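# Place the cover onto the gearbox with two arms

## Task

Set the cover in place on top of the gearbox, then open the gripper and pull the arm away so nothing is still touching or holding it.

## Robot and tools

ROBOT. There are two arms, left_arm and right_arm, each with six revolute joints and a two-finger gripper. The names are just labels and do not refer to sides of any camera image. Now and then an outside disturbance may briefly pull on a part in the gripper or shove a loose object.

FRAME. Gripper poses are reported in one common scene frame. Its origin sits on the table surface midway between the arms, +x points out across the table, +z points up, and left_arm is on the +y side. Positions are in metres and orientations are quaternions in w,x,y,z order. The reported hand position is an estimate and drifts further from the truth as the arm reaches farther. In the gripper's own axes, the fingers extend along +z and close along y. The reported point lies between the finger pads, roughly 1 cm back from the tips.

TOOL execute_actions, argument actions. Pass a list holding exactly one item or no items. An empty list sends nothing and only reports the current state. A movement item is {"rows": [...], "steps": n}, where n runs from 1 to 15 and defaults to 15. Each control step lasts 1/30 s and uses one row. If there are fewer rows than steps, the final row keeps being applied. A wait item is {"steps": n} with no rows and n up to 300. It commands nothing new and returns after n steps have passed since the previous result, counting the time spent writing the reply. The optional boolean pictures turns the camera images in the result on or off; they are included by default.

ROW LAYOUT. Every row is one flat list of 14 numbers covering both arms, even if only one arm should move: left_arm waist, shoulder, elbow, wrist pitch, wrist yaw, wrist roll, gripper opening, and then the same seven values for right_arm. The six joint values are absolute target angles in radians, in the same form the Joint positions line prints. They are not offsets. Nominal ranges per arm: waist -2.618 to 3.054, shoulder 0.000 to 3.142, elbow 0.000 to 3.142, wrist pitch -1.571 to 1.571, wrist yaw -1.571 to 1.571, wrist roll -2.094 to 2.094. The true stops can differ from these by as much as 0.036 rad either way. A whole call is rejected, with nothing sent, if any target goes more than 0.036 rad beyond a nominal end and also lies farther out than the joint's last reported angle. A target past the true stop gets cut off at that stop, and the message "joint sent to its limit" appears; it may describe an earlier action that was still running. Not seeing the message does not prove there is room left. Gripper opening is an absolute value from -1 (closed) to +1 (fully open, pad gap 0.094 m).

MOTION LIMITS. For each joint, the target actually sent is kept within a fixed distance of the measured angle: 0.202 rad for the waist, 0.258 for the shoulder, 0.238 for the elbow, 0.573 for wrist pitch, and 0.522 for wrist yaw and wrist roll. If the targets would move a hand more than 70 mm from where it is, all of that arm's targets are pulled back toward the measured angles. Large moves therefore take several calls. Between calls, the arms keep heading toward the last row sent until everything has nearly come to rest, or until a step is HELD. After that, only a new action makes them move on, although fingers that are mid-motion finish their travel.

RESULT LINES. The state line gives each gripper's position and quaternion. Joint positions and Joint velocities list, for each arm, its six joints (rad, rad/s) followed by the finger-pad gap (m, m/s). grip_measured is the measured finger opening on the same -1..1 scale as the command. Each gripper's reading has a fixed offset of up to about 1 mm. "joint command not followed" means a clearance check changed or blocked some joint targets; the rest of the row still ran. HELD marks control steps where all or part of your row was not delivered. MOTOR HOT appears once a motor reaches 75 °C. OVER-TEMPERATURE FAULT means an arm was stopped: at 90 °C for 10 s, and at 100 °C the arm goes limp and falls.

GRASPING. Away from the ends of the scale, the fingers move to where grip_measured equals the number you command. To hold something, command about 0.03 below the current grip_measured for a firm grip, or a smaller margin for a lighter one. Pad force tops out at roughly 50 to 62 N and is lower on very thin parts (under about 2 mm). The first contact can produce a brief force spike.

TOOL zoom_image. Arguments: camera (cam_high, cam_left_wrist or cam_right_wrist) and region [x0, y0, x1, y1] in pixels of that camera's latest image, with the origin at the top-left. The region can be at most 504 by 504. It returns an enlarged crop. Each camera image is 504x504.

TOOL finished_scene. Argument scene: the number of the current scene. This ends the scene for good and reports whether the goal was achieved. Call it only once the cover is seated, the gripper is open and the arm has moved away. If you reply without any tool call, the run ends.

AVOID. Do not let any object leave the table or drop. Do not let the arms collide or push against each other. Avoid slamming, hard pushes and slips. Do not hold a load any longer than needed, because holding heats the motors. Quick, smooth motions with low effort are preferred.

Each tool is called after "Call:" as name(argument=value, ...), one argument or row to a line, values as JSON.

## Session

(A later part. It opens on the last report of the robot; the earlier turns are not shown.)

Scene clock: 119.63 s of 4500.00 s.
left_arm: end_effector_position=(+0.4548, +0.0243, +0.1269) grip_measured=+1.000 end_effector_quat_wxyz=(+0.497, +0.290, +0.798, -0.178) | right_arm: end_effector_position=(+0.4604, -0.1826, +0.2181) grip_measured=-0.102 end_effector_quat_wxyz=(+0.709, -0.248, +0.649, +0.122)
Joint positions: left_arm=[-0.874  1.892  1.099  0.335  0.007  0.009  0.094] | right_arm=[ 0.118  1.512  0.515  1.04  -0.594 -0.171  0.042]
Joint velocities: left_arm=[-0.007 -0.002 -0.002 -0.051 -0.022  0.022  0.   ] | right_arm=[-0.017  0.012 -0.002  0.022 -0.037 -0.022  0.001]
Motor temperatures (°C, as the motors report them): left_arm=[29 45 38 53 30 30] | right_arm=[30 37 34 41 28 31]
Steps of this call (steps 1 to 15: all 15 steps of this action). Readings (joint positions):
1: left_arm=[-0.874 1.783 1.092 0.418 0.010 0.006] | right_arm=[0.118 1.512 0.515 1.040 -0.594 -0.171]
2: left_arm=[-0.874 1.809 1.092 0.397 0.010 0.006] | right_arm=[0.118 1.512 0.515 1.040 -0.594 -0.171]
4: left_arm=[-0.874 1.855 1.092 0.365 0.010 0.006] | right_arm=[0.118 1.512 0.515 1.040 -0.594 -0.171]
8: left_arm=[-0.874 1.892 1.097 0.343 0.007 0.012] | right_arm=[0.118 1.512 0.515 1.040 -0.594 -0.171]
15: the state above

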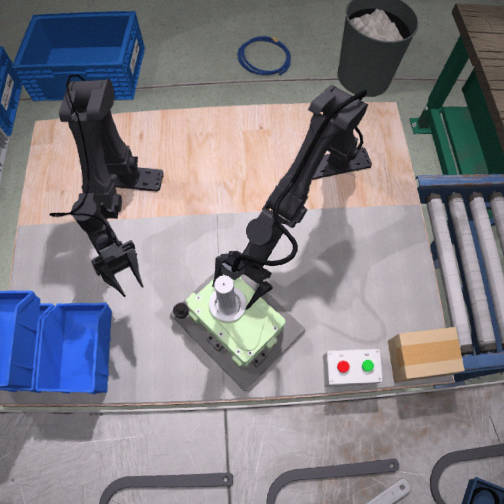

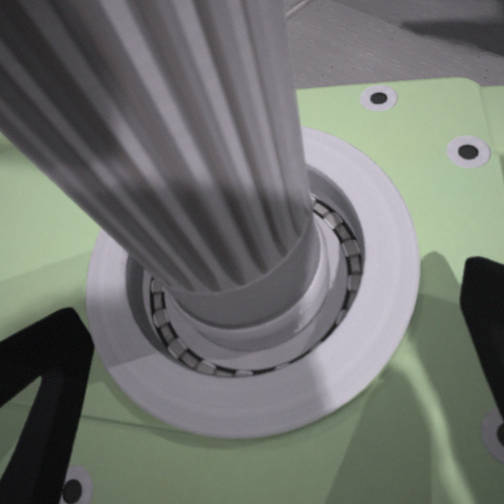

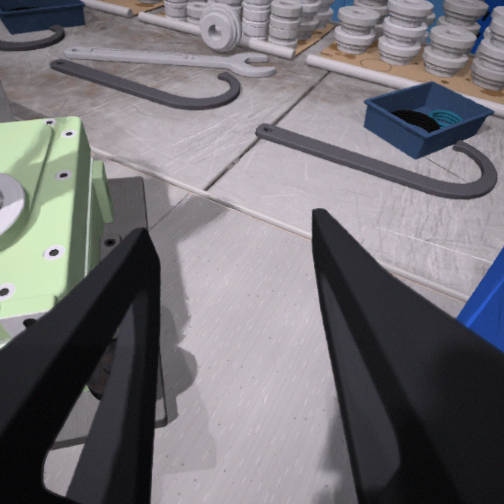

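Call:
execute_actions(
  actions=[
    {"rows":[[-0.87,1.9,1.12,0.3,0.01,0,1,0.12,1.5,0.5,1.05,-0.6,-0.17,-0.1],[-0.87,1.93,1.1,0.26,0.01,0,1,0.12,1.5,0.5,1.05,-0.6,-0.17,-0.1],[-0.87,1.96,1.08,0.22,0.01,0,1,0.12,1.5,0.5,1.05,-0.6,-0.17,-0.1],[-0.87,1.99,1.07,0.18,0.01,0,1,0.12,1.5,0.5,1.05,-0.6,-0.17,-0.1]],"steps":15},
  ],
)

Scene clock: 121.77 s of 4500.00 s.
left_arm: end_effector_position=(+0.4588, +0.0226, +0.1222) grip_measured=+1.000 end_effector_quat_wxyz=(+0.504, +0.292, +0.794, -0.174) | right_arm: end_effector_position=(+0.4604, -0.1826, +0.2181) grip_measured=-0.102 end_effector_quat_wxyz=(+0.709, -0.248, +0.649, +0.122)
Joint positions: left_arm=[-0.874  1.917  1.099  0.372  0.     0.021  0.094] | right_arm=[ 0.118  1.512  0.515  1.04  -0.594 -0.171  0.042]
Joint velocities: left_arm=[-0.002 -0.002  0.012 -0.007  0.037  0.037  0.   ] | right_arm=[ 0.007 -0.002 -0.002 -0.007 -0.095 -0.007 -0.   ]
Motor temperatures (°C, as the motors report them): left_arm=[29 45 38 52 30 30] | right_arm=[30 37 34 41 28 31]
Steps of this call (steps 1 to 15: the robot went on to your last target; steps 16 to 49: nothing new was sent; steps 50 to 64: all 15 steps of this action). Readings (joint positions):
50: left_arm=[-0.874 1.892 1.099 0.334 0.007 0.009] | right_arm=[0.118 1.512 0.515 1.040 -0.594 -0.171]
51: left_arm=[-0.874 1.894 1.099 0.332 0.007 0.009] | right_arm=[0.118 1.512 0.515 1.040 -0.594 -0.171]
53: left_arm=[-0.874 1.903 1.099 0.339 0.005 0.014] | right_arm=[0.118 1.512 0.515 1.040 -0.594 -0.171]
57: left_arm=[-0.874 1.914 1.099 0.366 0.000 0.021] | right_arm=[0.118 1.512 0.515 1.040 -0.594 -0.171]
64: the state above

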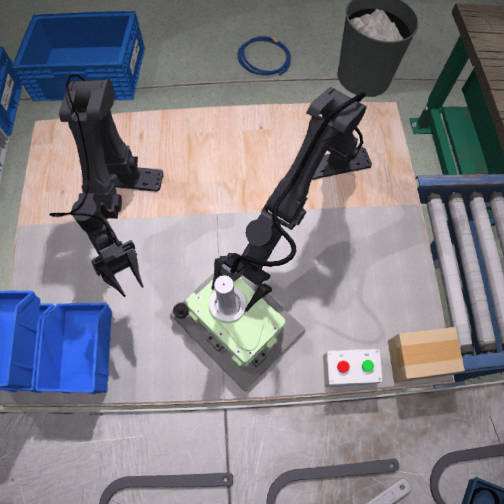

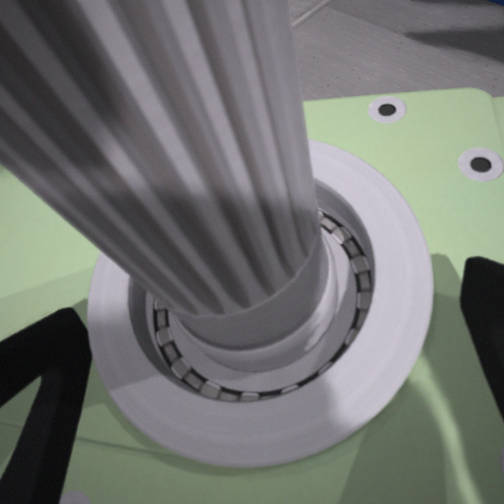

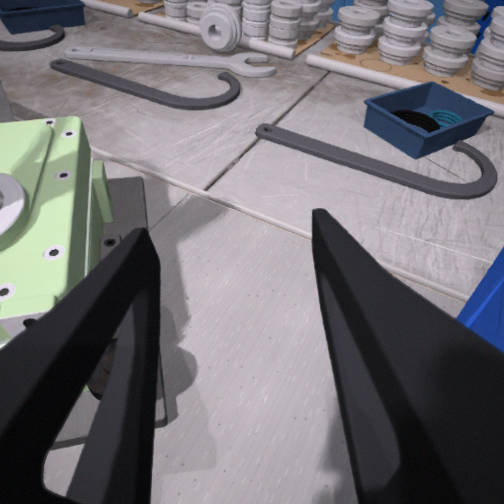

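Call:
execute_actions(
  actions=[
    {"rows":[[-0.87,1.95,1.08,0.12,0,0,1,0.12,1.5,0.5,1.05,-0.6,-0.17,-0.1],[-0.87,1.94,1.08,0.05,0,0,1,0.12,1.5,0.5,1.05,-0.6,-0.17,-0.1]],"steps":15},
  ],
  pictures=false,
)

Call:
execute_actions(
  actions=[
    {"rows":[[-0.87,1.88,1.08,0.25,0,0,1,0.12,1.5,0.5,1.05,-0.6,-0.17,-0.1],[-0.87,1.84,1.06,0.35,0,0,1,0.12,1.5,0.5,1.05,-0.6,-0.17,-0.1],[-0.87,1.8,1.02,0.4,0,0,1,0.12,1.5,0.5,1.05,-0.6,-0.17,-0.1],[-0.87,1.75,0.96,0.45,0,0,1,0.12,1.5,0.5,1.05,-0.6,-0.17,-0.1],[-0.87,1.7,0.9,0.5,0,0,1,0.12,1.5,0.5,1.05,-0.6,-0.17,-0.1],[-0.87,1.64,0.82,0.55,0,0,1,0.12,1.5,0.5,1.05,-0.6,-0.17,-0.1],[-0.87,1.58,0.74,0.6,0,0,1,0.12,1.5,0.5,1.05,-0.6,-0.17,-0.1],[-0.87,1.52,0.66,0.66,0,0,1,0.12,1.5,0.5,1.05,-0.6,-0.17,-0.1],[-0.87,1.46,0.58,0.72,0,0,1,0.12,1.5,0.5,1.05,-0.6,-0.17,-0.1],[-0.87,1.42,0.5,0.8,0,0,1,0.12,1.5,0.5,1.05,-0.6,-0.17,-0.1],[-0.87,1.4,0.42,0.88,0,0,1,0.12,1.5,0.5,1.05,-0.6,-0.17,-0.1]],"steps":15},
  ],
  pictures=false,
)

Call:
execute_actions(
  actions=[
    {"rows":[[-0.82,1.43,0.42,0.88,0,0,1,0.12,1.5,0.5,1.05,-0.6,-0.17,-0.1],[-0.77,1.46,0.42,0.88,0,0,1,0.12,1.5,0.5,1.05,-0.6,-0.17,-0.1],[-0.72,1.5,0.42,0.88,0,0,1,0.12,1.5,0.5,1.05,-0.6,-0.17,-0.1]],"steps":15},
  ],
)

Scene clock: 123.67 s of 4500.00 s.
left_arm: end_effector_position=(+0.4547, +0.0261, +0.1215) grip_measured=+1.000 end_effector_quat_wxyz=(+0.493, +0.294, +0.801, -0.169) | right_arm: end_effector_position=(+0.4604, -0.1826, +0.2181) grip_measured=-0.102 end_effector_quat_wxyz=(+0.709, -0.248, +0.649, +0.122)
Joint positions: left_arm=[-0.874  1.897  1.099  0.323 -0.     0.021  0.094] | right_arm=[ 0.118  1.512  0.515  1.04  -0.594 -0.171  0.042]
Joint velocities: left_arm=[-0.002 -0.007 -0.002  0.022 -0.007 -0.037  0.   ] | right_arm=[-0.012  0.002 -0.002 -0.007 -0.051  0.051  0.001]
Motor temperatures (°C, as the motors report them): left_arm=[29 45 38 52 30 30] | right_arm=[30 36 34 40 28 31]
Steps of this call (steps 1 to 15: the robot went on to your last target; steps 16 to 42: nothing new was sent; steps 43 to 57: all 15 steps of this action). Readings (joint positions):
43: left_arm=[-0.874 1.916 1.099 0.371 -0.000 0.021] | right_arm=[0.118 1.512 0.515 1.040 -0.594 -0.171]
44: left_arm=[-0.874 1.915 1.099 0.365 -0.000 0.021] | right_arm=[0.118 1.512 0.515 1.040 -0.594 -0.171]
46: left_arm=[-0.874 1.905 1.099 0.344 -0.000 0.021] | right_arm=[0.118 1.512 0.515 1.040 -0.594 -0.171]
50: left_arm=[-0.874 1.898 1.099 0.325 -0.000 0.021] | right_arm=[0.118 1.512 0.515 1.040 -0.594 -0.171]
57: the state above

Scene clock: 124.17 s of 4500.00 s.
left_arm: end_effector_position=(+0.3511, +0.1105, +0.1570) grip_measured=+1.000 end_effector_quat_wxyz=(+0.592, +0.264, +0.733, -0.208) | right_arm: end_effector_position=(+0.4604, -0.1826, +0.2181) grip_measured=-0.102 end_effector_quat_wxyz=(+0.709, -0.248, +0.649, +0.122)
Joint positions: left_arm=[-0.874  1.403  0.429  0.76  -0.     0.009  0.094] | right_arm=[ 0.118  1.512  0.515  1.04  -0.594 -0.171  0.042]
Joint velocities: left_arm=[-0.002  0.042 -0.242  0.359  0.022 -0.051  0.   ] | right_arm=[ 0.002 -0.007 -0.002 -0.007 -0.051 -0.007  0.   ]
Motor temperatures (°C, as the motors report them): left_arm=[29 45 38 52 30 30] | right_arm=[30 36 34 40 28 31]
Steps of this call (steps 1 to 15: all 15 steps of this action). Readings (joint positions):
1: left_arm=[-0.874 1.893 1.099 0.329 -0.000 0.021] | right_arm=[0.118 1.512 0.515 1.040 -0.594 -0.171]
2: left_arm=[-0.874 1.887 1.096 0.331 -0.000 0.019] | right_arm=[0.118 1.512 0.515 1.040 -0.594 -0.171]
4: left_arm=[-0.874 1.852 1.048 0.358 -0.000 0.015] | right_arm=[0.118 1.512 0.515 1.040 -0.594 -0.171]
8: left_arm=[-0.874 1.653 0.801 0.478 -0.000 0.011] | right_arm=[0.118 1.512 0.515 1.040 -0.594 -0.171]
15: the state above

Scene clock: 124.67 s of 4500.00 s.
left_arm: end_effector_position=(+0.3926, +0.1587, +0.1382) grip_measured=+1.000 end_effector_quat_wxyz=(+0.602, +0.207, +0.755, -0.159) | right_arm: end_effector_position=(+0.4604, -0.1826, +0.2181) grip_measured=-0.102 end_effector_quat_wxyz=(+0.709, -0.248, +0.649, +0.122)
Joint positions: left_arm=[-0.721  1.504  0.424  0.852 -0.004  0.007  0.094] | right_arm=[ 0.118  1.512  0.515  1.04  -0.594 -0.171  0.042]
Joint velocities: left_arm=[ 0.002  0.012  0.002  0.037  0.007 -0.007  0.   ] | right_arm=[ 0.002  0.002  0.002 -0.007  0.051  0.007  0.   ]
Motor temperatures (°C, as the motors report them): left_arm=[29 45 38 52 30 30] | right_arm=[30 36 34 40 27 31]
Steps of this call (steps 1 to 15: all 15 steps of this action). Readings (joint positions):
1: left_arm=[-0.868 1.408 0.425 0.773 0.003 0.009] | right_arm=[0.118 1.512 0.515 1.040 -0.594 -0.171]
2: left_arm=[-0.849 1.418 0.424 0.791 0.009 0.009] | right_arm=[0.118 1.512 0.515 1.040 -0.594 -0.171]
4: left_arm=[-0.778 1.456 0.424 0.831 0.010 0.009] | right_arm=[0.118 1.512 0.515 1.040 -0.594 -0.171]
8: left_arm=[-0.721 1.503 0.424 0.837 -0.005 0.007] | right_arm=[0.118 1.512 0.515 1.040 -0.594 -0.171]
15: the state above

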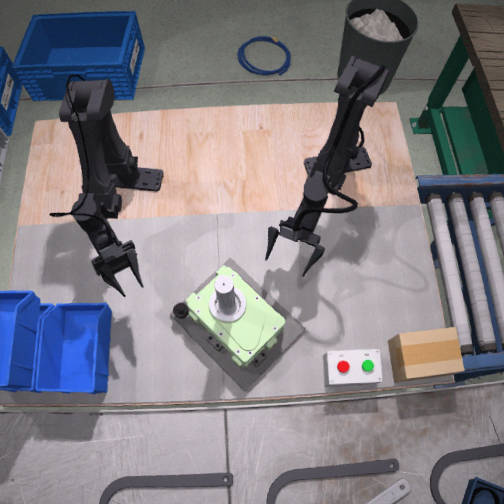

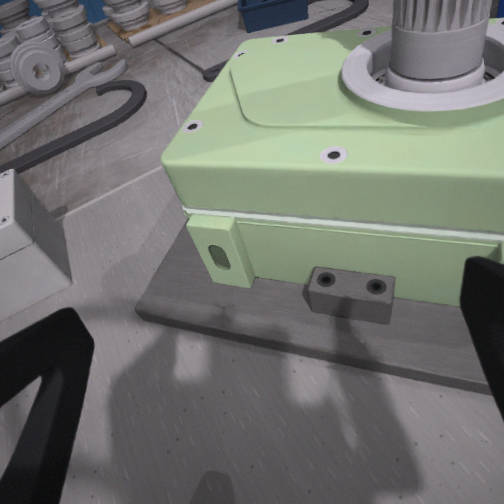

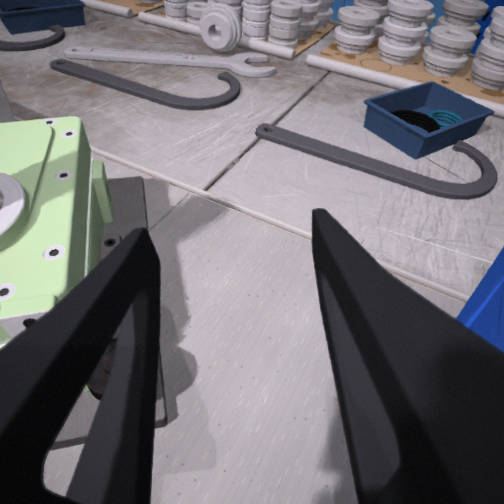

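Call:
zoom_image(
  camera="cam_left_wrist",
  region=[150,140,504,300],
)

Region (150, 140, 504, 300) of cam_left_wrist's 504x504 image, scaled by 1.424, with more detail than that image has; it fills the top 228 rows of this view, and the rest is white.

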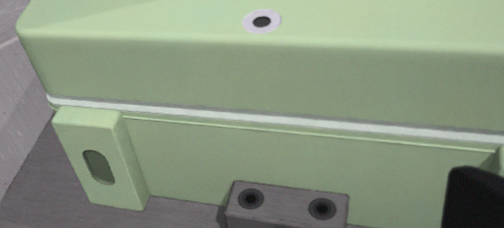

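Call:
execute_actions(
  actions=[
    {"rows":[[-0.72,1.5,0.42,0.88,0,0,1,0.12,1.44,0.46,1.0,-0.54,-0.15,0.3],[-0.72,1.5,0.42,0.88,0,0,1,0.12,1.38,0.42,0.95,-0.48,-0.13,0.6],[-0.72,1.5,0.42,0.88,0,0,1,0.12,1.32,0.38,0.9,-0.42,-0.11,1],[-0.72,1.5,0.42,0.88,0,0,1,0.15,1.26,0.34,0.85,-0.36,-0.09,1],[-0.72,1.5,0.42,0.88,0,0,1,0.18,1.2,0.30,0.8,-0.3,-0.07,1],[-0.72,1.5,0.42,0.88,0,0,1,0.22,1.14,0.26,0.75,-0.24,-0.05,1],[-0.72,1.5,0.42,0.88,0,0,1,0.27,1.08,0.22,0.7,-0.18,-0.03,1],[-0.72,1.5,0.42,0.88,0,0,1,0.32,1.02,0.18,0.65,-0.12,0,1],[-0.72,1.5,0.42,0.88,0,0,1,0.38,0.96,0.15,0.6,-0.06,0,1],[-0.72,1.5,0.42,0.88,0,0,1,0.44,0.93,0.14,0.59,0,0,1],[-0.72,1.5,0.42,0.88,0,0,1,0.5,0.93,0.14,0.59,0,0,1],[-0.72,1.5,0.42,0.88,0,0,1,0.56,0.93,0.14,0.59,0,0,1],[-0.72,1.5,0.42,0.88,0,0,1,0.62,0.93,0.14,0.59,0,0,1]],"steps":15},
  ],
  pictures=false,
)

Call:
execute_actions(
  actions=[
    {"steps":10},
  ],
)

Scene clock: 126.90 s of 4500.00 s.
left_arm: end_effector_position=(+0.3928, +0.1586, +0.1392) grip_measured=+1.000 end_effector_quat_wxyz=(+0.603, +0.206, +0.754, -0.160) | right_arm: end_effector_position=(+0.3401, -0.1123, +0.1617) grip_measured=+1.000 end_effector_quat_wxyz=(+0.631, -0.192, +0.734, +0.160)
Joint positions: left_arm=[-0.721  1.504  0.424  0.856 -0.004  0.007  0.094] | right_arm=[ 0.595  0.949  0.15   0.646 -0.087 -0.021  0.094]
Joint velocities: left_arm=[ 0.022  0.002 -0.007  0.007  0.037  0.051  0.   ] | right_arm=[ 0.618 -0.012 -0.007 -0.359  0.227  0.007  0.   ]
Motor temperatures (°C, as the motors report them): left_arm=[29 44 37 52 30 30] | right_arm=[30 36 34 40 27 31]
Steps of this call (steps 1 to 15: the robot went on to your last target; steps 16 to 52: nothing new was sent; steps 53 to 67: all 15 steps of this action). Readings (joint positions):
53: left_arm=[-0.721 1.504 0.424 0.856 -0.004 0.007] | right_arm=[0.118 1.506 0.510 1.037 -0.586 -0.168]
54: left_arm=[-0.721 1.504 0.424 0.856 -0.004 0.007] | right_arm=[0.118 1.485 0.493 1.023 -0.567 -0.163]
56: left_arm=[-0.721 1.504 0.424 0.856 -0.004 0.007] | right_arm=[0.121 1.393 0.425 0.973 -0.505 -0.143]
60: left_arm=[-0.721 1.504 0.424 0.856 -0.004 0.007] | right_arm=[0.234 1.136 0.267 0.840 -0.324 -0.082]
67: the state above

Scene clock: 127.23 s of 4500.00 s.
left_arm: end_effector_position=(+0.3928, +0.1586, +0.1392) grip_measured=+1.000 end_effector_quat_wxyz=(+0.603, +0.206, +0.754, -0.160) | right_arm: end_effector_position=(+0.3417, -0.1190, +0.1515) grip_measured=+1.000 end_effector_quat_wxyz=(+0.619, -0.174, +0.753, +0.141)
Joint positions: left_arm=[-0.721  1.504  0.424  0.856 -0.004  0.007  0.094] | right_arm=[ 0.613  0.949  0.15   0.605 -0.015 -0.007  0.094]
Joint velocities: left_arm=[ 0.007 -0.002 -0.007  0.022  0.037 -0.051  0.   ] | right_arm=[-0.007 -0.012  0.002 -0.11   0.066  0.022  0.   ]
Motor temperatures (°C, as the motors report them): left_arm=[29 44 37 52 30 30] | right_arm=[30 36 34 40 27 31]
Steps of this call (steps 1 to 10: the robot went on to your last target). Readings (joint positions):
1: left_arm=[-0.721 1.504 0.424 0.856 -0.004 0.007] | right_arm=[0.608 0.949 0.150 0.635 -0.075 -0.018]
2: left_arm=[-0.721 1.504 0.424 0.856 -0.004 0.007] | right_arm=[0.612 0.949 0.150 0.627 -0.062 -0.016]
4: left_arm=[-0.721 1.504 0.424 0.856 -0.004 0.007] | right_arm=[0.613 0.949 0.150 0.617 -0.042 -0.012]
8: left_arm=[-0.721 1.504 0.424 0.856 -0.004 0.007] | right_arm=[0.613 0.949 0.150 0.607 -0.020 -0.007]
10: the state above

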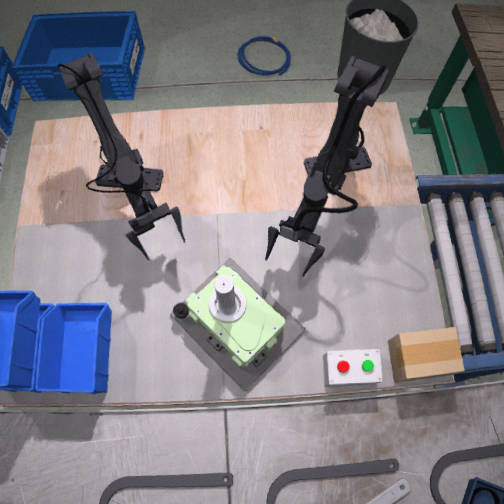

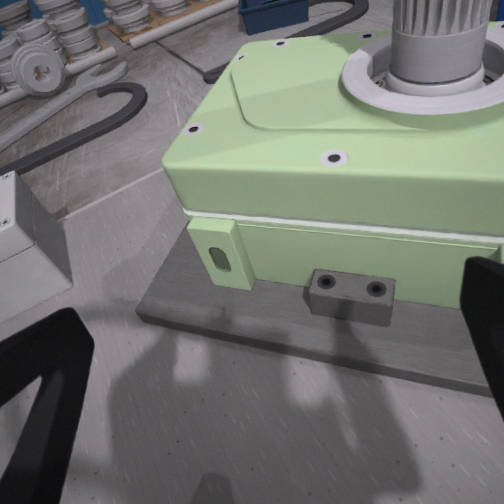

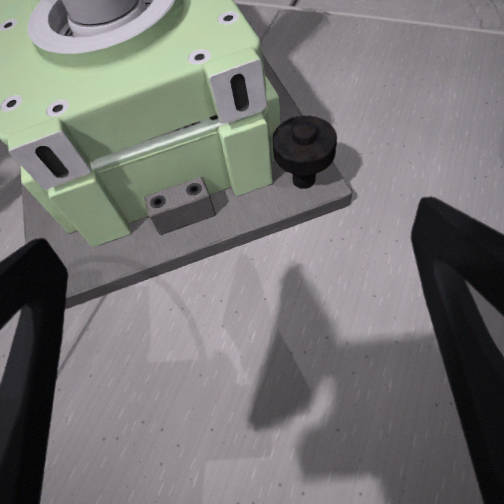

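Call:
zoom_image(
  camera="cam_right_wrist",
  region=[0,30,300,240],
)

Region (0, 30, 300, 240) of cam_right_wrist's 504x504 image, scaled by 1.680, with more detail than that image has; it fills the top 353 rows of this view, and the rest is white.

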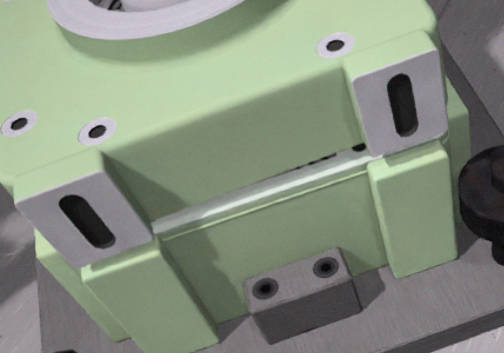

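Call:
execute_actions(
  actions=[
    {"rows":[[-0.7,1.47,0.44,0.86,0,0,1,0.625,1.0,0.27,0.49,0,0,0.5],[-0.67,1.44,0.46,0.83,0,0,1,0.625,1.07,0.39,0.38,0,0,0],[-0.64,1.41,0.48,0.8,0,0,1,0.625,1.14,0.51,0.27,0,0,-0.5],[-0.61,1.38,0.5,0.77,0,0,1,0.625,1.21,0.63,0.16,0,0,-1],[-0.58,1.35,0.52,0.74,0,0,1,0.625,1.28,0.75,0.05,0,0,-1],[-0.55,1.32,0.54,0.71,0,0,1,0.625,1.35,0.87,-0.06,0,0,-1],[-0.52,1.3,0.56,0.68,0,0,1,0.625,1.42,0.99,-0.17,0,0,-1],[-0.49,1.27,0.58,0.64,0,0,1,0.625,1.49,1.11,-0.28,0,0,-1],[-0.45,1.25,0.6,0.6,0,0,1,0.625,1.56,1.23,-0.39,0,0,-1]],"steps":12},
  ],
  pictures=false,
)

Call:
execute_actions(
  actions=[
    {"rows":[[-0.45,1.25,0.6,0.6,0,0,1,0.625,1.63,1.35,-0.5,0,0,-1],[-0.45,1.25,0.6,0.6,0,0,1,0.625,1.7,1.47,-0.61,0,0,-1],[-0.45,1.25,0.6,0.6,0,0,1,0.625,1.77,1.58,-0.71,0,0,-1],[-0.45,1.25,0.6,0.6,0,0,1,0.625,1.84,1.68,-0.81,0,0,-1],[-0.45,1.25,0.6,0.6,0,0,1,0.625,1.9,1.77,-0.9,0,0,-1],[-0.45,1.25,0.6,0.6,0,0,1,0.625,1.95,1.85,-0.97,0,0,-1],[-0.45,1.25,0.6,0.6,0,0,1,0.625,1.99,1.91,-1.03,0,0,-1],[-0.45,1.25,0.6,0.6,0,0,1,0.625,2.02,1.91,-1.03,0,0,-1]],"steps":15},
  ],
)

Scene clock: 130.20 s of 4500.00 s.
left_arm: end_effector_position=(+0.4378, +0.2589, +0.2639) grip_measured=+1.000 end_effector_quat_wxyz=(+0.704, +0.094, +0.699, -0.090) | right_arm: end_effector_position=(+0.4425, -0.0724, +0.1210) grip_measured=-0.978 end_effector_quat_wxyz=(+0.377, -0.204, +0.900, +0.086)
Joint positions: left_arm=[-0.456  1.261  0.58   0.687 -0.006  0.007  0.094] | right_arm=[ 0.616  1.576  0.982 -0.183 -0.006 -0.005  0.001]
Joint velocities: left_arm=[ 0.217 -0.31   0.222 -0.066 -0.066 -0.081  0.   ] | right_arm=[-0.012  0.823  1.873 -1.766  0.022 -0.081 -0.   ]
Motor temperatures (°C, as the motors report them): left_arm=[29 43 37 53 29 30] | right_arm=[30 36 34 40 27 31]
Steps of this call (steps 1 to 30: the robot went on to your last target; steps 31 to 77: nothing new was sent; steps 78 to 89: all 12 steps of this action). Readings (joint positions):
78: left_arm=[-0.720 1.503 0.424 0.856 -0.004 0.007] | right_arm=[0.613 0.954 0.162 0.583 -0.006 -0.005]
79: left_arm=[-0.713 1.497 0.424 0.851 -0.001 0.007] | right_arm=[0.613 0.977 0.203 0.534 -0.006 -0.005]
81: left_arm=[-0.674 1.463 0.433 0.814 0.004 0.007] | right_arm=[0.613 1.085 0.343 0.422 -0.006 -0.005]
85: left_arm=[-0.549 1.350 0.508 0.725 0.004 0.007] | right_arm=[0.616 1.356 0.677 0.129 -0.006 -0.005]
89: the state above

Scene clock: 130.70 s of 4500.00 s.
left_arm: end_effector_position=(+0.4370, +0.2605, +0.2527) grip_measured=+1.000 end_effector_quat_wxyz=(+0.683, +0.095, +0.719, -0.086) | right_arm: end_effector_position=(+0.5010, -0.0449, +0.1449) grip_measured=-0.978 end_effector_quat_wxyz=(+0.215, -0.215, +0.951, +0.050)
Joint positions: left_arm=[-0.452  1.25   0.586  0.613 -0.005  0.007  0.094] | right_arm=[ 0.616  2.048  1.872 -0.949 -0.006 -0.005  0.001]
Joint velocities: left_arm=[ 0.007 -0.002 -0.002 -0.037 -0.022 -0.037  0.   ] | right_arm=[ 0.012 -0.115  0.139 -0.462 -0.095  0.037 -0.   ]
Motor temperatures (°C, as the motors report them): left_arm=[29 43 37 53 29 30] | right_arm=[30 36 34 40 27 31]
Steps of this call (steps 1 to 15: all 15 steps of this action). Readings (joint positions):
1: left_arm=[-0.452 1.253 0.585 0.687 -0.006 0.007] | right_arm=[0.616 1.602 1.051 -0.249 -0.006 -0.005]
2: left_arm=[-0.452 1.250 0.586 0.684 -0.006 0.007] | right_arm=[0.616 1.630 1.127 -0.317 -0.006 -0.005]
4: left_arm=[-0.452 1.250 0.586 0.661 -0.005 0.007] | right_arm=[0.616 1.710 1.295 -0.457 -0.006 -0.005]
8: left_arm=[-0.452 1.250 0.586 0.627 -0.005 0.007] | right_arm=[0.616 1.937 1.637 -0.744 -0.006 -0.005]
15: the state above

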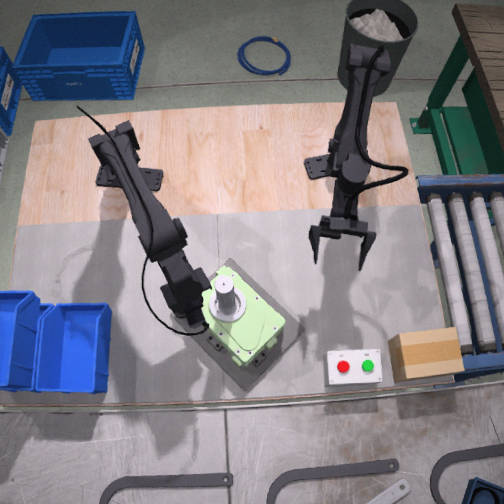

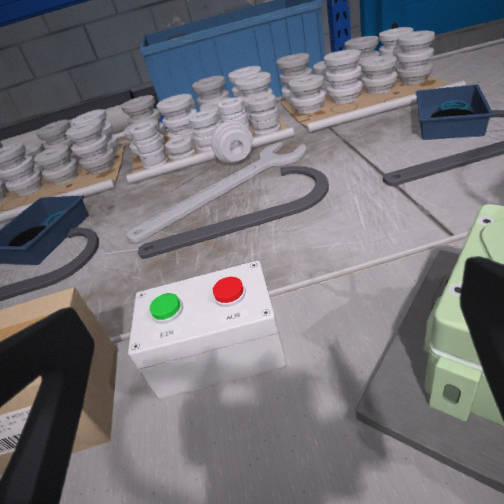

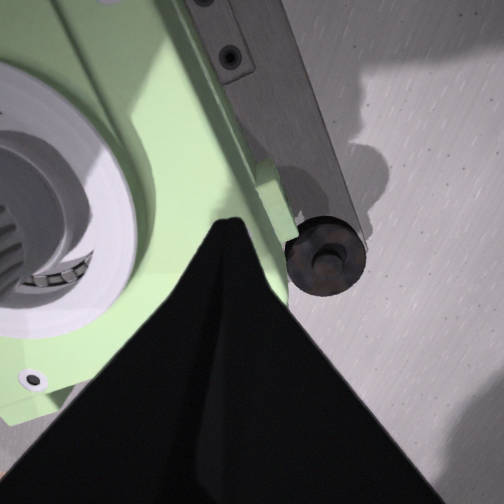

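Good location. Lower and press.

Call:
execute_actions(
  actions=[
    {"rows":[[-0.45,1.25,0.6,0.6,0,0,1,0.64,2.02,1.87,-1.0,0,0,-1],[-0.45,1.25,0.6,0.6,0,0,1,0.64,2.02,1.85,-0.98,0,0,-1],[-0.45,1.25,0.6,0.6,0,0,1,0.64,2.02,1.83,-0.96,0,0,-1],[-0.45,1.25,0.6,0.6,0,0,1,0.64,2.02,1.81,-0.94,0,0,-1],[-0.45,1.25,0.6,0.6,0,0,1,0.64,2.02,1.79,-0.92,0,0,-1],[-0.45,1.25,0.6,0.6,0,0,1,0.64,2.02,1.77,-0.91,0,0,-1],[-0.45,1.25,0.6,0.6,0,0,1,0.64,2.02,1.75,-0.9,0,0,-1],[-0.45,1.25,0.6,0.6,0,0,1,0.64,2.03,1.73,-0.9,0,0,-1],[-0.45,1.25,0.6,0.6,0,0,1,0.64,2.04,1.71,-0.9,0,0,-1],[-0.45,1.25,0.6,0.6,0,0,1,0.64,2.05,1.70,-0.9,0,0,-1],[-0.45,1.25,0.6,0.6,0,0,1,0.64,2.07,1.69,-0.9,0,0,-1],[-0.45,1.25,0.6,0.6,0,0,1,0.64,2.09,1.68,-0.9,0,0,-1]],"steps":15},
  ],
)

Call:
execute_actions(
  actions=[
    {"rows":[[-0.45,1.25,0.6,0.6,0,0,1,0.64,2.13,1.67,-0.9,0,0,-1],[-0.45,1.25,0.6,0.6,0,0,1,0.64,2.17,1.66,-0.9,0,0,-1]],"steps":15},
  ],
)

Scene clock: 132.40 s of 4500.00 s.
left_arm: end_effector_position=(+0.4369, +0.2605, +0.2520) grip_measured=+1.000 end_effector_quat_wxyz=(+0.682, +0.095, +0.720, -0.086) | right_arm: end_effector_position=(+0.4894, -0.0406, +0.1223) grip_measured=-0.978 end_effector_quat_wxyz=(+0.208, -0.224, +0.951, +0.050)
Joint positions: left_arm=[-0.452  1.25   0.586  0.61  -0.005  0.007  0.094] | right_arm=[ 0.635  2.022  1.75  -0.866 -0.004 -0.004  0.001]
Joint velocities: left_arm=[ 0.002  0.002  0.007  0.081  0.007 -0.022  0.   ] | right_arm=[-0.012 -0.012 -0.056  0.212 -0.037 -0.022  0.   ]
Motor temperatures (°C, as the motors report them): left_arm=[29 43 37 53 29 30] | right_arm=[30 37 34 40 27 31]
Steps of this call (steps 1 to 30: the robot went on to your last target; steps 31 to 36: nothing new was sent; steps 37 to 51: all 15 steps of this action). Readings (joint positions):
37: left_arm=[-0.452 1.250 0.586 0.610 -0.005 0.007] | right_arm=[0.618 2.041 1.879 -1.017 -0.005 -0.004]
38: left_arm=[-0.452 1.250 0.586 0.610 -0.005 0.007] | right_arm=[0.620 2.041 1.877 -1.013 -0.005 -0.004]
40: left_arm=[-0.452 1.250 0.586 0.610 -0.005 0.007] | right_arm=[0.627 2.039 1.859 -0.993 -0.004 -0.004]
44: left_arm=[-0.452 1.250 0.586 0.610 -0.005 0.007] | right_arm=[0.635 2.035 1.791 -0.937 -0.004 -0.004]
51: the state above

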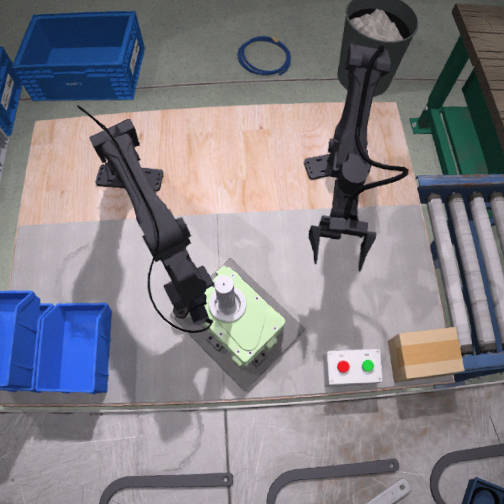

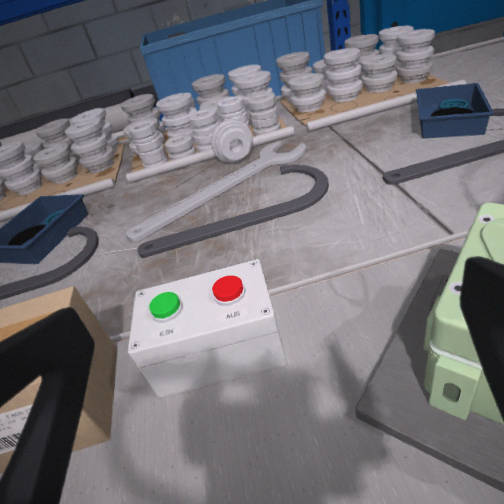

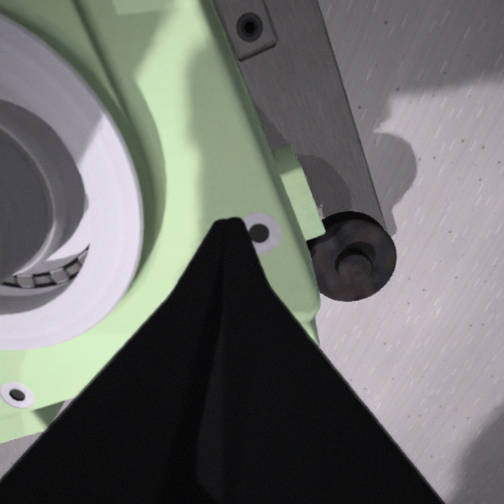

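Scene clock: 132.90 s of 4500.00 s.
left_arm: end_effector_position=(+0.4369, +0.2605, +0.2520) grip_measured=+1.000 end_effector_quat_wxyz=(+0.682, +0.095, +0.720, -0.086) | right_arm: end_effector_position=(+0.5031, -0.0338, +0.1222) grip_measured=-0.978 end_effector_quat_wxyz=(+0.234, -0.222, +0.945, +0.056)
Joint positions: left_arm=[-0.452  1.25   0.586  0.61  -0.005  0.007  0.094] | right_arm=[ 0.635  2.037  1.748 -0.796 -0.004 -0.004  0.001]
Joint velocities: left_arm=[ 0.007 -0.002  0.002 -0.022  0.051 -0.007  0.   ] | right_arm=[ 0.007 -0.002  0.007 -0.037 -0.051  0.007  0.   ]
Motor temperatures (°C, as the motors report them): left_arm=[29 43 38 53 29 30] | right_arm=[30 37 34 40 27 31]
Steps of this call (steps 1 to 15: all 15 steps of this action). Readings (joint positions):
1: left_arm=[-0.452 1.250 0.586 0.610 -0.005 0.007] | right_arm=[0.635 2.024 1.748 -0.861 -0.004 -0.004]
2: left_arm=[-0.452 1.250 0.586 0.610 -0.005 0.007] | right_arm=[0.635 2.025 1.748 -0.854 -0.004 -0.004]
4: left_arm=[-0.452 1.250 0.586 0.610 -0.005 0.007] | right_arm=[0.635 2.029 1.748 -0.837 -0.004 -0.004]
8: left_arm=[-0.452 1.250 0.586 0.610 -0.005 0.007] | right_arm=[0.635 2.034 1.748 -0.812 -0.004 -0.004]
15: the state above

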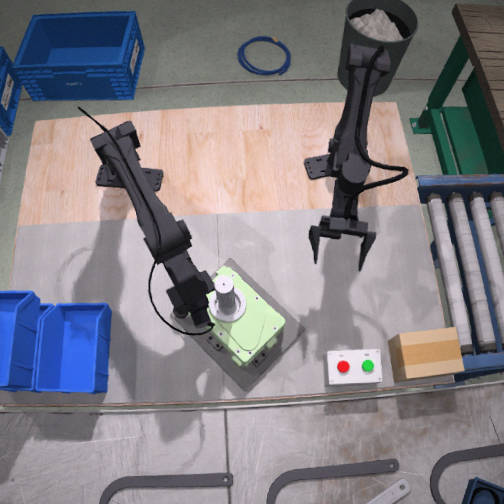

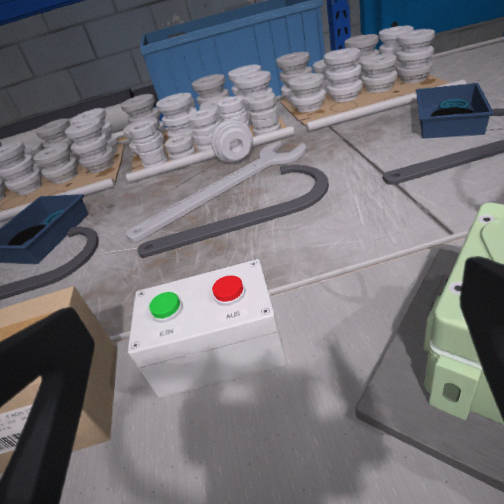

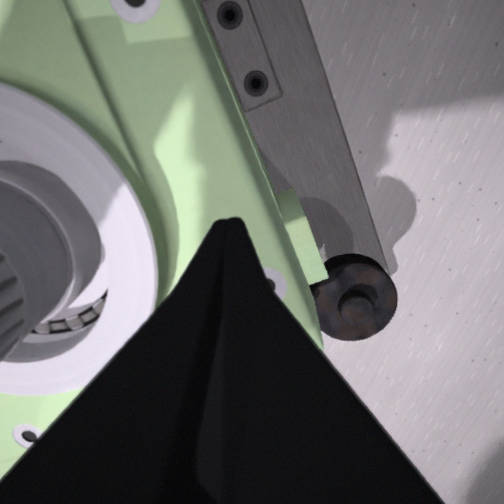

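Call:
execute_actions(
  actions=[
    {"rows":[[-0.45,1.25,0.6,0.6,0,0,1,0.64,2.1,1.68,-0.95,0,0,-1],[-0.45,1.25,0.6,0.6,0,0,1,0.64,2.07,1.68,-1.0,0,0,-1],[-0.45,1.25,0.6,0.6,0,0,1,0.64,2.05,1.68,-1.05,0,0,-1]],"steps":15},
  ],
)

Scene clock: 134.40 s of 4500.00 s.
left_arm: end_effector_position=(+0.4369, +0.2605, +0.2520) grip_measured=+1.000 end_effector_quat_wxyz=(+0.682, +0.095, +0.720, -0.086) | right_arm: end_effector_position=(+0.4859, -0.0422, +0.1224) grip_measured=-0.978 end_effector_quat_wxyz=(+0.203, -0.224, +0.952, +0.049)
Joint positions: left_arm=[-0.452  1.25   0.586  0.61  -0.005  0.007  0.094] | right_arm=[ 0.635  2.017  1.748 -0.881 -0.004 -0.004  0.001]
Joint velocities: left_arm=[ 0.007 -0.002  0.007  0.051 -0.037  0.037  0.   ] | right_arm=[-0.007  0.002  0.007  0.007  0.007 -0.007 -0.   ]
Motor temperatures (°C, as the motors report them): left_arm=[29 42 38 53 29 30] | right_arm=[30 37 34 39 27 31]
Steps of this call (steps 1 to 15: the robot went on to your last target; steps 16 to 30: nothing new was sent; steps 31 to 45: all 15 steps of this action). Readings (joint positions):
31: left_arm=[-0.452 1.250 0.586 0.610 -0.005 0.007] | right_arm=[0.635 2.037 1.748 -0.798 -0.004 -0.004]
32: left_arm=[-0.452 1.250 0.586 0.610 -0.005 0.007] | right_arm=[0.635 2.035 1.748 -0.799 -0.004 -0.004]
34: left_arm=[-0.452 1.250 0.586 0.610 -0.005 0.007] | right_arm=[0.635 2.030 1.748 -0.821 -0.004 -0.004]
38: left_arm=[-0.452 1.250 0.586 0.610 -0.005 0.007] | right_arm=[0.635 2.020 1.748 -0.866 -0.004 -0.004]
45: the state above

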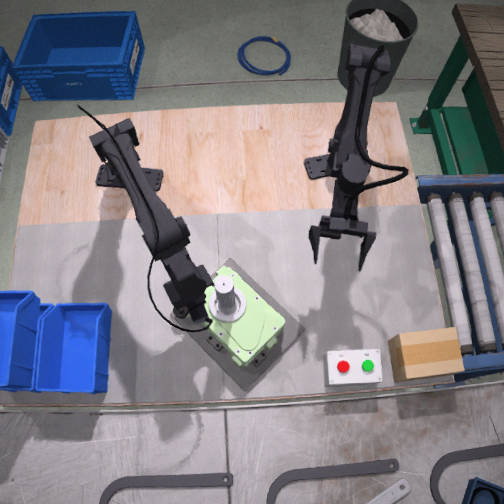

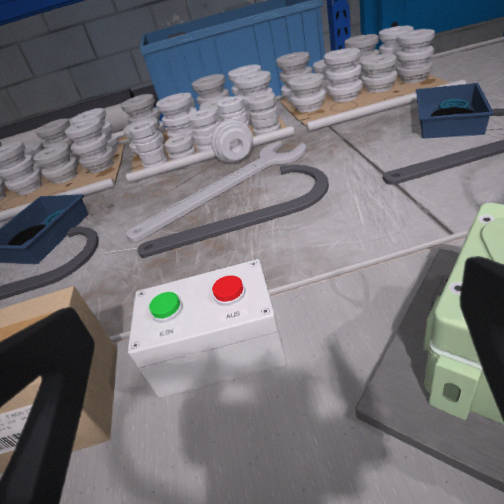

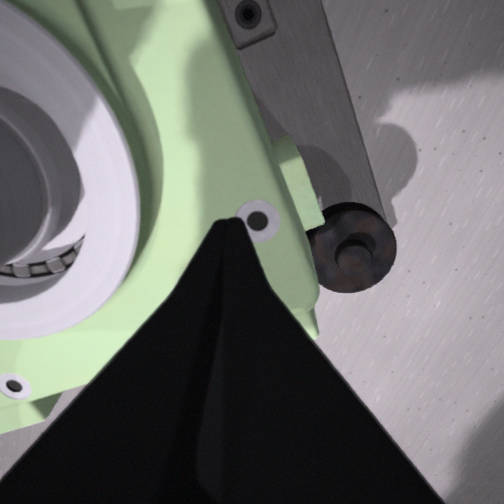

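Call:
execute_actions(
  actions=[
    {"rows":[[-0.45,1.25,0.6,0.6,0,0,1,0.64,2.0,1.76,-0.9,0,0,-1],[-0.45,1.25,0.6,0.6,0,0,1,0.64,1.94,1.76,-0.88,0,0,-1],[-0.45,1.25,0.6,0.6,0,0,1,0.63,1.88,1.74,-0.84,0,0,-1],[-0.45,1.25,0.6,0.6,0,0,1,0.62,1.82,1.7,-0.78,0,0,-1],[-0.45,1.25,0.6,0.6,0,0,1,0.6,1.76,1.64,-0.7,0,0,-1],[-0.45,1.25,0.6,0.6,0,0,1,0.57,1.7,1.57,-0.6,0,0,-1],[-0.45,1.25,0.6,0.6,0,0,1,0.53,1.66,1.5,-0.5,0,0,-1],[-0.45,1.25,0.6,0.6,0,0,1,0.49,1.62,1.42,-0.4,0,0,-1],[-0.45,1.25,0.6,0.6,0,0,1,0.44,1.6,1.34,-0.28,0,0,-1],[-0.45,1.25,0.6,0.6,0,0,1,0.39,1.6,1.26,-0.16,0,0,-1],[-0.45,1.25,0.6,0.6,0,0,1,0.34,1.6,1.18,-0.04,-0.05,0,-1],[-0.45,1.25,0.6,0.6,0,0,1,0.29,1.6,1.1,0.08,-0.1,0,-1],[-0.45,1.25,0.6,0.6,0,0,1,0.24,1.6,1.02,0.2,-0.2,0,-1],[-0.45,1.25,0.6,0.6,0,0,1,0.2,1.6,0.94,0.32,-0.3,0,-1],[-0.45,1.25,0.6,0.6,0,0,1,0.16,1.6,0.86,0.44,-0.4,0,-1]],"steps":15},
  ],
  pictures=false,
)

Call:
execute_actions(
  actions=[
    {"rows":[[-0.45,1.25,0.6,0.6,0,0,1,0.14,1.6,0.8,0.56,-0.5,0,-0.5],[-0.45,1.25,0.6,0.6,0,0,1,0.14,1.6,0.74,0.68,-0.6,0,0],[-0.45,1.25,0.6,0.6,0,0,1,0.14,1.6,0.68,0.8,-0.7,0,0.5],[-0.45,1.25,0.6,0.6,0,0,1,0.14,1.62,0.62,0.92,-0.8,0,1],[-0.45,1.25,0.6,0.6,0,0,1,0.14,1.65,0.56,1.04,-0.8,0,1],[-0.45,1.25,0.6,0.6,0,0,1,0.14,1.68,0.5,1.16,-0.8,0,1],[-0.45,1.25,0.6,0.6,0,0,1,0.14,1.72,0.45,1.28,-0.8,0,1],[-0.45,1.25,0.6,0.6,0,0,1,0.14,1.76,0.45,1.4,-0.8,0,1],[-0.45,1.25,0.6,0.6,0,0,1,0.14,1.8,0.45,1.5,-0.8,0,1],[-0.45,1.25,0.6,0.6,0,0,1,0.14,1.84,0.45,1.56,-0.8,0,1],[-0.45,1.25,0.6,0.6,0,0,1,0.14,1.88,0.45,1.56,-0.8,0,1],[-0.45,1.25,0.6,0.6,0,0,1,0.14,1.92,0.45,1.56,-0.8,0,1],[-0.45,1.25,0.6,0.6,0,0,1,0.14,1.96,0.45,1.56,-0.8,0,1]],"steps":15},
  ],
  pictures=false,
)

Call:
execute_actions(
  actions=[
    {"steps":15},
  ],
)

Scene clock: 137.17 s of 4500.00 s.
left_arm: end_effector_position=(+0.4369, +0.2605, +0.2520) grip_measured=+1.000 end_effector_quat_wxyz=(+0.682, +0.095, +0.720, -0.086) | right_arm: end_effector_position=(+0.5308, -0.2106, +0.2038) grip_measured=-0.978 end_effector_quat_wxyz=(+0.515, -0.059, +0.852, +0.074)
Joint positions: left_arm=[-0.452  1.25   0.586  0.61  -0.005  0.007  0.094] | right_arm=[ 0.222  1.573  1.074  0.018 -0.148 -0.004  0.001]
Joint velocities: left_arm=[ 0.002 -0.002  0.007  0.007 -0.066  0.037  0.   ] | right_arm=[-1.404  0.203 -2.269  3.201 -1.502  0.007  0.   ]
Motor temperatures (°C, as the motors report them): left_arm=[29 42 38 53 29 30] | right_arm=[30 37 34 39 27 31]
Steps of this call (steps 1 to 15: the robot went on to your last target; steps 16 to 68: nothing new was sent; steps 69 to 83: all 15 steps of this action). Readings (joint positions):
69: left_arm=[-0.452 1.250 0.586 0.610 -0.005 0.007] | right_arm=[0.635 2.014 1.749 -0.879 -0.004 -0.004]
70: left_arm=[-0.452 1.250 0.586 0.610 -0.005 0.007] | right_arm=[0.635 2.009 1.749 -0.879 -0.004 -0.004]
72: left_arm=[-0.452 1.250 0.586 0.610 -0.005 0.007] | right_arm=[0.635 1.974 1.730 -0.864 -0.004 -0.004]
76: left_arm=[-0.452 1.250 0.586 0.610 -0.005 0.007] | right_arm=[0.590 1.768 1.562 -0.698 -0.011 -0.004]
83: the state above

Scene clock: 137.67 s of 4500.00 s.
left_arm: end_effector_position=(+0.4369, +0.2605, +0.2520) grip_measured=+1.000 end_effector_quat_wxyz=(+0.682, +0.095, +0.720, -0.086) | right_arm: end_effector_position=(+0.4466, -0.1511, +0.1011) grip_measured=+1.000 end_effector_quat_wxyz=(+0.621, -0.233, +0.700, +0.265)
Joint positions: left_arm=[-0.452  1.25   0.586  0.61  -0.005  0.007  0.094] | right_arm=[ 0.137  1.94   0.449  1.369 -0.762 -0.002  0.094]
Joint velocities: left_arm=[-0.007  0.002  0.017  0.022  0.007  0.007  0.   ] | right_arm=[-0.017  0.501 -0.002  1.018 -0.212 -0.022  0.   ]
Motor temperatures (°C, as the motors report them): left_arm=[29 42 38 53 29 30] | right_arm=[30 37 34 39 27 31]
Steps of this call (steps 1 to 15: all 15 steps of this action). Readings (joint positions):
1: left_arm=[-0.452 1.250 0.586 0.610 -0.005 0.007] | right_arm=[0.178 1.582 0.993 0.126 -0.207 -0.003]
2: left_arm=[-0.452 1.250 0.586 0.610 -0.005 0.007] | right_arm=[0.145 1.592 0.911 0.232 -0.271 -0.003]
4: left_arm=[-0.452 1.250 0.586 0.610 -0.005 0.007] | right_arm=[0.119 1.612 0.745 0.436 -0.420 -0.002]
8: left_arm=[-0.452 1.250 0.586 0.610 -0.005 0.007] | right_arm=[0.135 1.700 0.498 0.835 -0.644 -0.002]
15: the state above

Scene clock: 138.17 s of 4500.00 s.
left_arm: end_effector_position=(+0.4369, +0.2605, +0.2520) grip_measured=+1.000 end_effector_quat_wxyz=(+0.682, +0.095, +0.720, -0.086) | right_arm: end_effector_position=(+0.4446, -0.1472, +0.1274) grip_measured=+1.000 end_effector_quat_wxyz=(+0.667, -0.264, +0.649, +0.255)
Joint positions: left_arm=[-0.452  1.25   0.586  0.61  -0.005  0.007  0.094] | right_arm=[ 0.137  1.959  0.449  1.537 -0.792 -0.002  0.094]
Joint velocities: left_arm=[-0.002 -0.027 -0.022  0.051  0.007  0.051  0.   ] | right_arm=[ 0.002 -0.012 -0.007  0.081 -0.022  0.022  0.   ]
Motor temperatures (°C, as the motors report them): left_arm=[29 42 38 53 29 30] | right_arm=[30 37 34 39 27 31]
Steps of this call (steps 1 to 15: the robot went on to your last target). Readings (joint positions):
1: left_arm=[-0.452 1.250 0.586 0.610 -0.005 0.007] | right_arm=[0.137 1.953 0.449 1.399 -0.768 -0.002]
2: left_arm=[-0.452 1.250 0.586 0.610 -0.005 0.007] | right_arm=[0.137 1.958 0.449 1.423 -0.773 -0.002]
4: left_arm=[-0.452 1.250 0.586 0.610 -0.005 0.007] | right_arm=[0.137 1.959 0.449 1.465 -0.780 -0.002]
8: left_arm=[-0.452 1.250 0.586 0.610 -0.005 0.007] | right_arm=[0.137 1.959 0.449 1.514 -0.788 -0.002]
15: the state above

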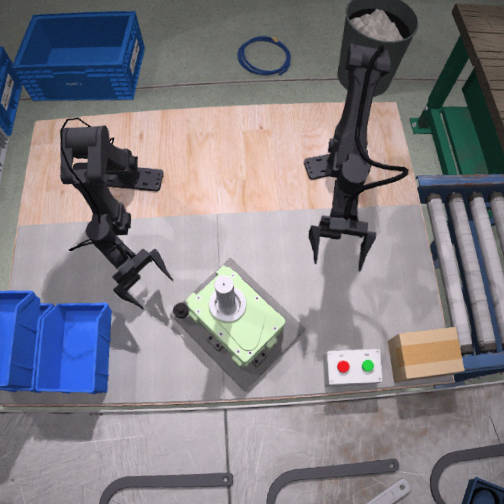

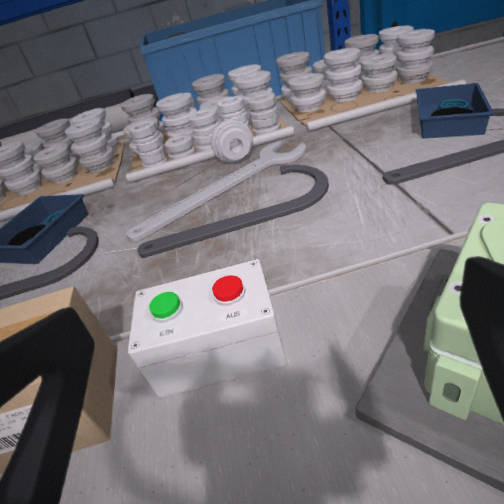

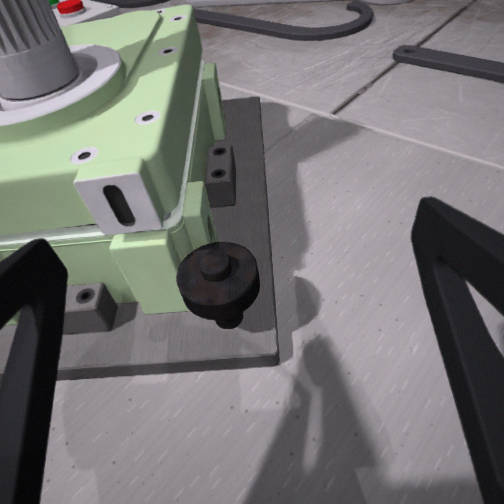

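Call:
zoom_image(
  camera="cam_right_wrist",
  region=[0,0,280,280],
)

Region (0, 0, 280, 280) of cam_right_wrist's 504x504 image, scaled by 1.800, with more detail than that image has.

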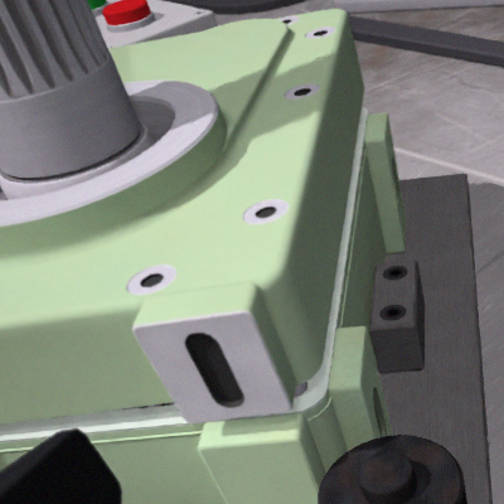

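Call:
execute_actions(
  actions=[
    {"rows":[[-0.47,1.28,0.7,0.5,0,0,0.5,0.14,1.9,0.52,1.4,-0.7,0,0.5],[-0.49,1.31,0.8,0.4,0,0,0,0.14,1.84,0.6,1.25,-0.6,0,0],[-0.51,1.34,0.9,0.3,0,0,-0.5,0.14,1.78,0.68,1.1,-0.5,0,-0.5],[-0.53,1.38,0.98,0.2,0,0,-1,0.14,1.72,0.76,0.95,-0.4,0,-1],[-0.55,1.42,1.06,0.1,0,0,-1,0.14,1.66,0.84,0.8,-0.3,0,-1],[-0.57,1.46,1.14,0,0,0,-1,0.14,1.62,0.92,0.65,-0.2,0,-1],[-0.59,1.5,1.22,-0.1,0,0,-1,0.14,1.6,1.0,0.5,-0.1,0,-1],[-0.61,1.54,1.3,-0.2,0,0,-1,0.16,1.6,1.08,0.35,0,0,-1],[-0.63,1.58,1.38,-0.3,0,0,-1,0.18,1.6,1.16,0.2,0,0,-1],[-0.64,1.62,1.46,-0.4,0,0,-1,0.2,1.6,1.24,0.05,0,0,-1],[-0.64,1.66,1.54,-0.5,0,0,-1,0.23,1.62,1.32,-0.1,0,0,-1],[-0.64,1.7,1.62,-0.6,0,0,-1,0.26,1.64,1.4,-0.25,0,0,-1],[-0.64,1.75,1.7,-0.7,0,0,-1,0.3,1.66,1.48,-0.4,0,0,-1],[-0.64,1.8,1.78,-0.8,0,0,-1,0.34,1.68,1.56,-0.55,0,0,-1],[-0.64,1.85,1.86,-0.9,0,0,-1,0.38,1.7,1.64,-0.7,0,0,-1]],"steps":15},
  ],
  pictures=false,
)

Call:
execute_actions(
  actions=[
    {"rows":[[-0.64,1.85,1.9,-0.95,0,0,-1,0.4,1.72,1.7,-0.8,0,0,-1],[-0.64,1.87,1.95,-0.95,0,0,-1,0.42,1.74,1.76,-0.9,0,0,-1],[-0.64,1.89,1.95,-0.95,0,0,-1,0.44,1.76,1.82,-1.0,0,0,-1],[-0.65,1.92,1.95,-0.95,0,0,-1,0.46,1.79,1.88,-1.03,0,0,-1],[-0.65,1.95,1.95,-0.95,0,0,-1,0.49,1.82,1.91,-1.03,0,0,-1],[-0.66,1.98,1.95,-0.95,0,0,-1,0.52,1.86,1.91,-1.03,0,0,-1],[-0.66,2.01,1.95,-0.95,0,0,-1,0.55,1.9,1.91,-1.03,0,0,-1],[-0.67,2.04,1.95,-0.95,0,0,-1,0.58,1.94,1.91,-1.03,0,0,-1],[-0.68,2.07,1.95,-0.95,0,0,-1,0.61,1.97,1.91,-1.03,0,0,-1],[-0.68,2.1,1.95,-0.95,0,0,-1,0.63,2.0,1.91,-1.03,0,0,-1],[-0.68,2.12,1.95,-0.95,0,0,-1,0.64,2.02,1.91,-1.03,0,0,-1]],"steps":15},
  ],
)

Scene clock: 148.40 s of 4500.00 s.
left_arm: end_effector_position=(+0.5137, +0.1358, +0.2886) grip_measured=-0.991 end_effector_quat_wxyz=(+0.478, +0.198, +0.849, -0.108) | right_arm: end_effector_position=(+0.5865, -0.1863, +0.3538) grip_measured=-0.978 end_effector_quat_wxyz=(+0.683, -0.065, +0.725, +0.063)
Joint positions: left_arm=[-0.641  1.759  1.678 -0.466  0.     0.007  0.   ] | right_arm=[ 0.287  1.655  1.364  0.231 -0.073 -0.002  0.001]
Joint velocities: left_arm=[-0.002  1.321  2.405 -2.791  0.007 -0.037 -0.001] | right_arm=[ 1.131  0.403  2.42  -3.011  0.52  -0.022  0.   ]
Motor temperatures (°C, as the motors report them): left_arm=[29 41 39 53 29 30] | right_arm=[30 37 34 40 27 31]
Steps of this call (steps 1 to 15: the robot went on to your last target; steps 16 to 90: nothing new was sent; then 6.73 s passed at rest; steps 91 to 105: all 15 steps of this action). Readings (joint positions):
91: left_arm=[-0.453 1.253 0.599 0.590 -0.005 0.007] | right_arm=[0.137 1.954 0.454 1.524 -0.784 -0.002]
92: left_arm=[-0.458 1.266 0.637 0.543 -0.006 0.007] | right_arm=[0.137 1.938 0.473 1.470 -0.759 -0.002]
94: left_arm=[-0.483 1.325 0.773 0.427 -0.008 0.007] | right_arm=[0.137 1.884 0.559 1.320 -0.678 -0.002]
98: left_arm=[-0.563 1.468 1.099 0.159 -0.008 0.007] | right_arm=[0.139 1.713 0.785 0.954 -0.412 -0.002]
105: the state above

Scene clock: 148.90 s of 4500.00 s.
left_arm: end_effector_position=(+0.4977, +0.1239, +0.1194) grip_measured=-0.991 end_effector_quat_wxyz=(+0.210, +0.237, +0.947, -0.050) | right_arm: end_effector_position=(+0.5296, -0.0299, +0.2068) grip_measured=-0.978 end_effector_quat_wxyz=(+0.331, -0.207, +0.917, +0.082)
Joint positions: left_arm=[-0.676  2.153  1.935 -0.918 -0.002  0.006  0.   ] | right_arm=[ 0.615  1.972  1.873 -0.776 -0.018 -0.002  0.001]
Joint velocities: left_arm=[ 0.007 -0.237  0.056 -0.022 -0.066 -0.051 -0.001] | right_arm=[ 0.344  0.921  0.027 -1.59   0.051 -0.037 -0.   ]
Motor temperatures (°C, as the motors report them): left_arm=[29 41 39 53 29 30] | right_arm=[30 37 34 39 27 31]
Steps of this call (steps 1 to 15: all 15 steps of this action). Readings (joint positions):
1: left_arm=[-0.641 1.802 1.756 -0.553 0.000 0.007] | right_arm=[0.326 1.671 1.447 0.129 -0.058 -0.002]
2: left_arm=[-0.641 1.838 1.821 -0.628 0.000 0.007] | right_arm=[0.365 1.691 1.531 0.027 -0.049 -0.002]
4: left_arm=[-0.641 1.884 1.896 -0.727 0.000 0.007] | right_arm=[0.428 1.737 1.694 -0.180 -0.039 -0.002]
8: left_arm=[-0.647 1.956 1.931 -0.838 0.000 0.007] | right_arm=[0.512 1.805 1.866 -0.464 -0.028 -0.002]
15: the state above

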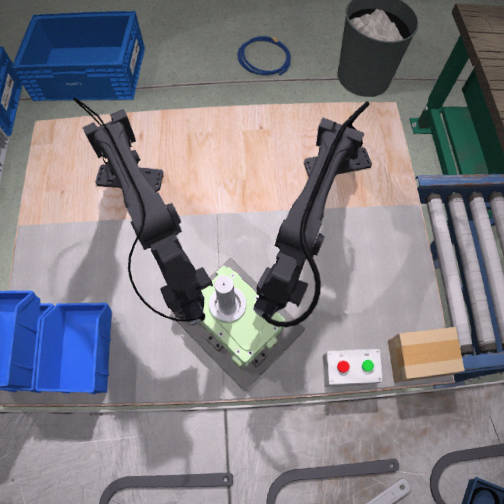

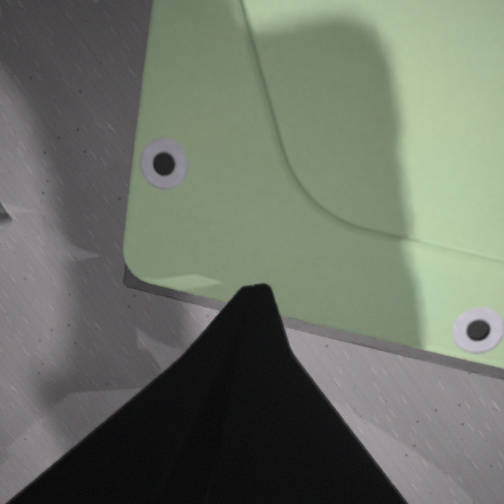

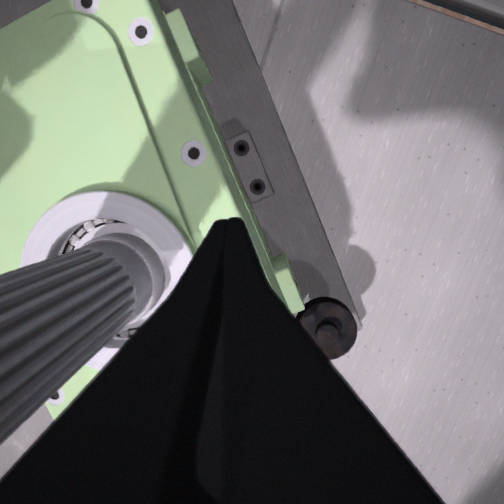

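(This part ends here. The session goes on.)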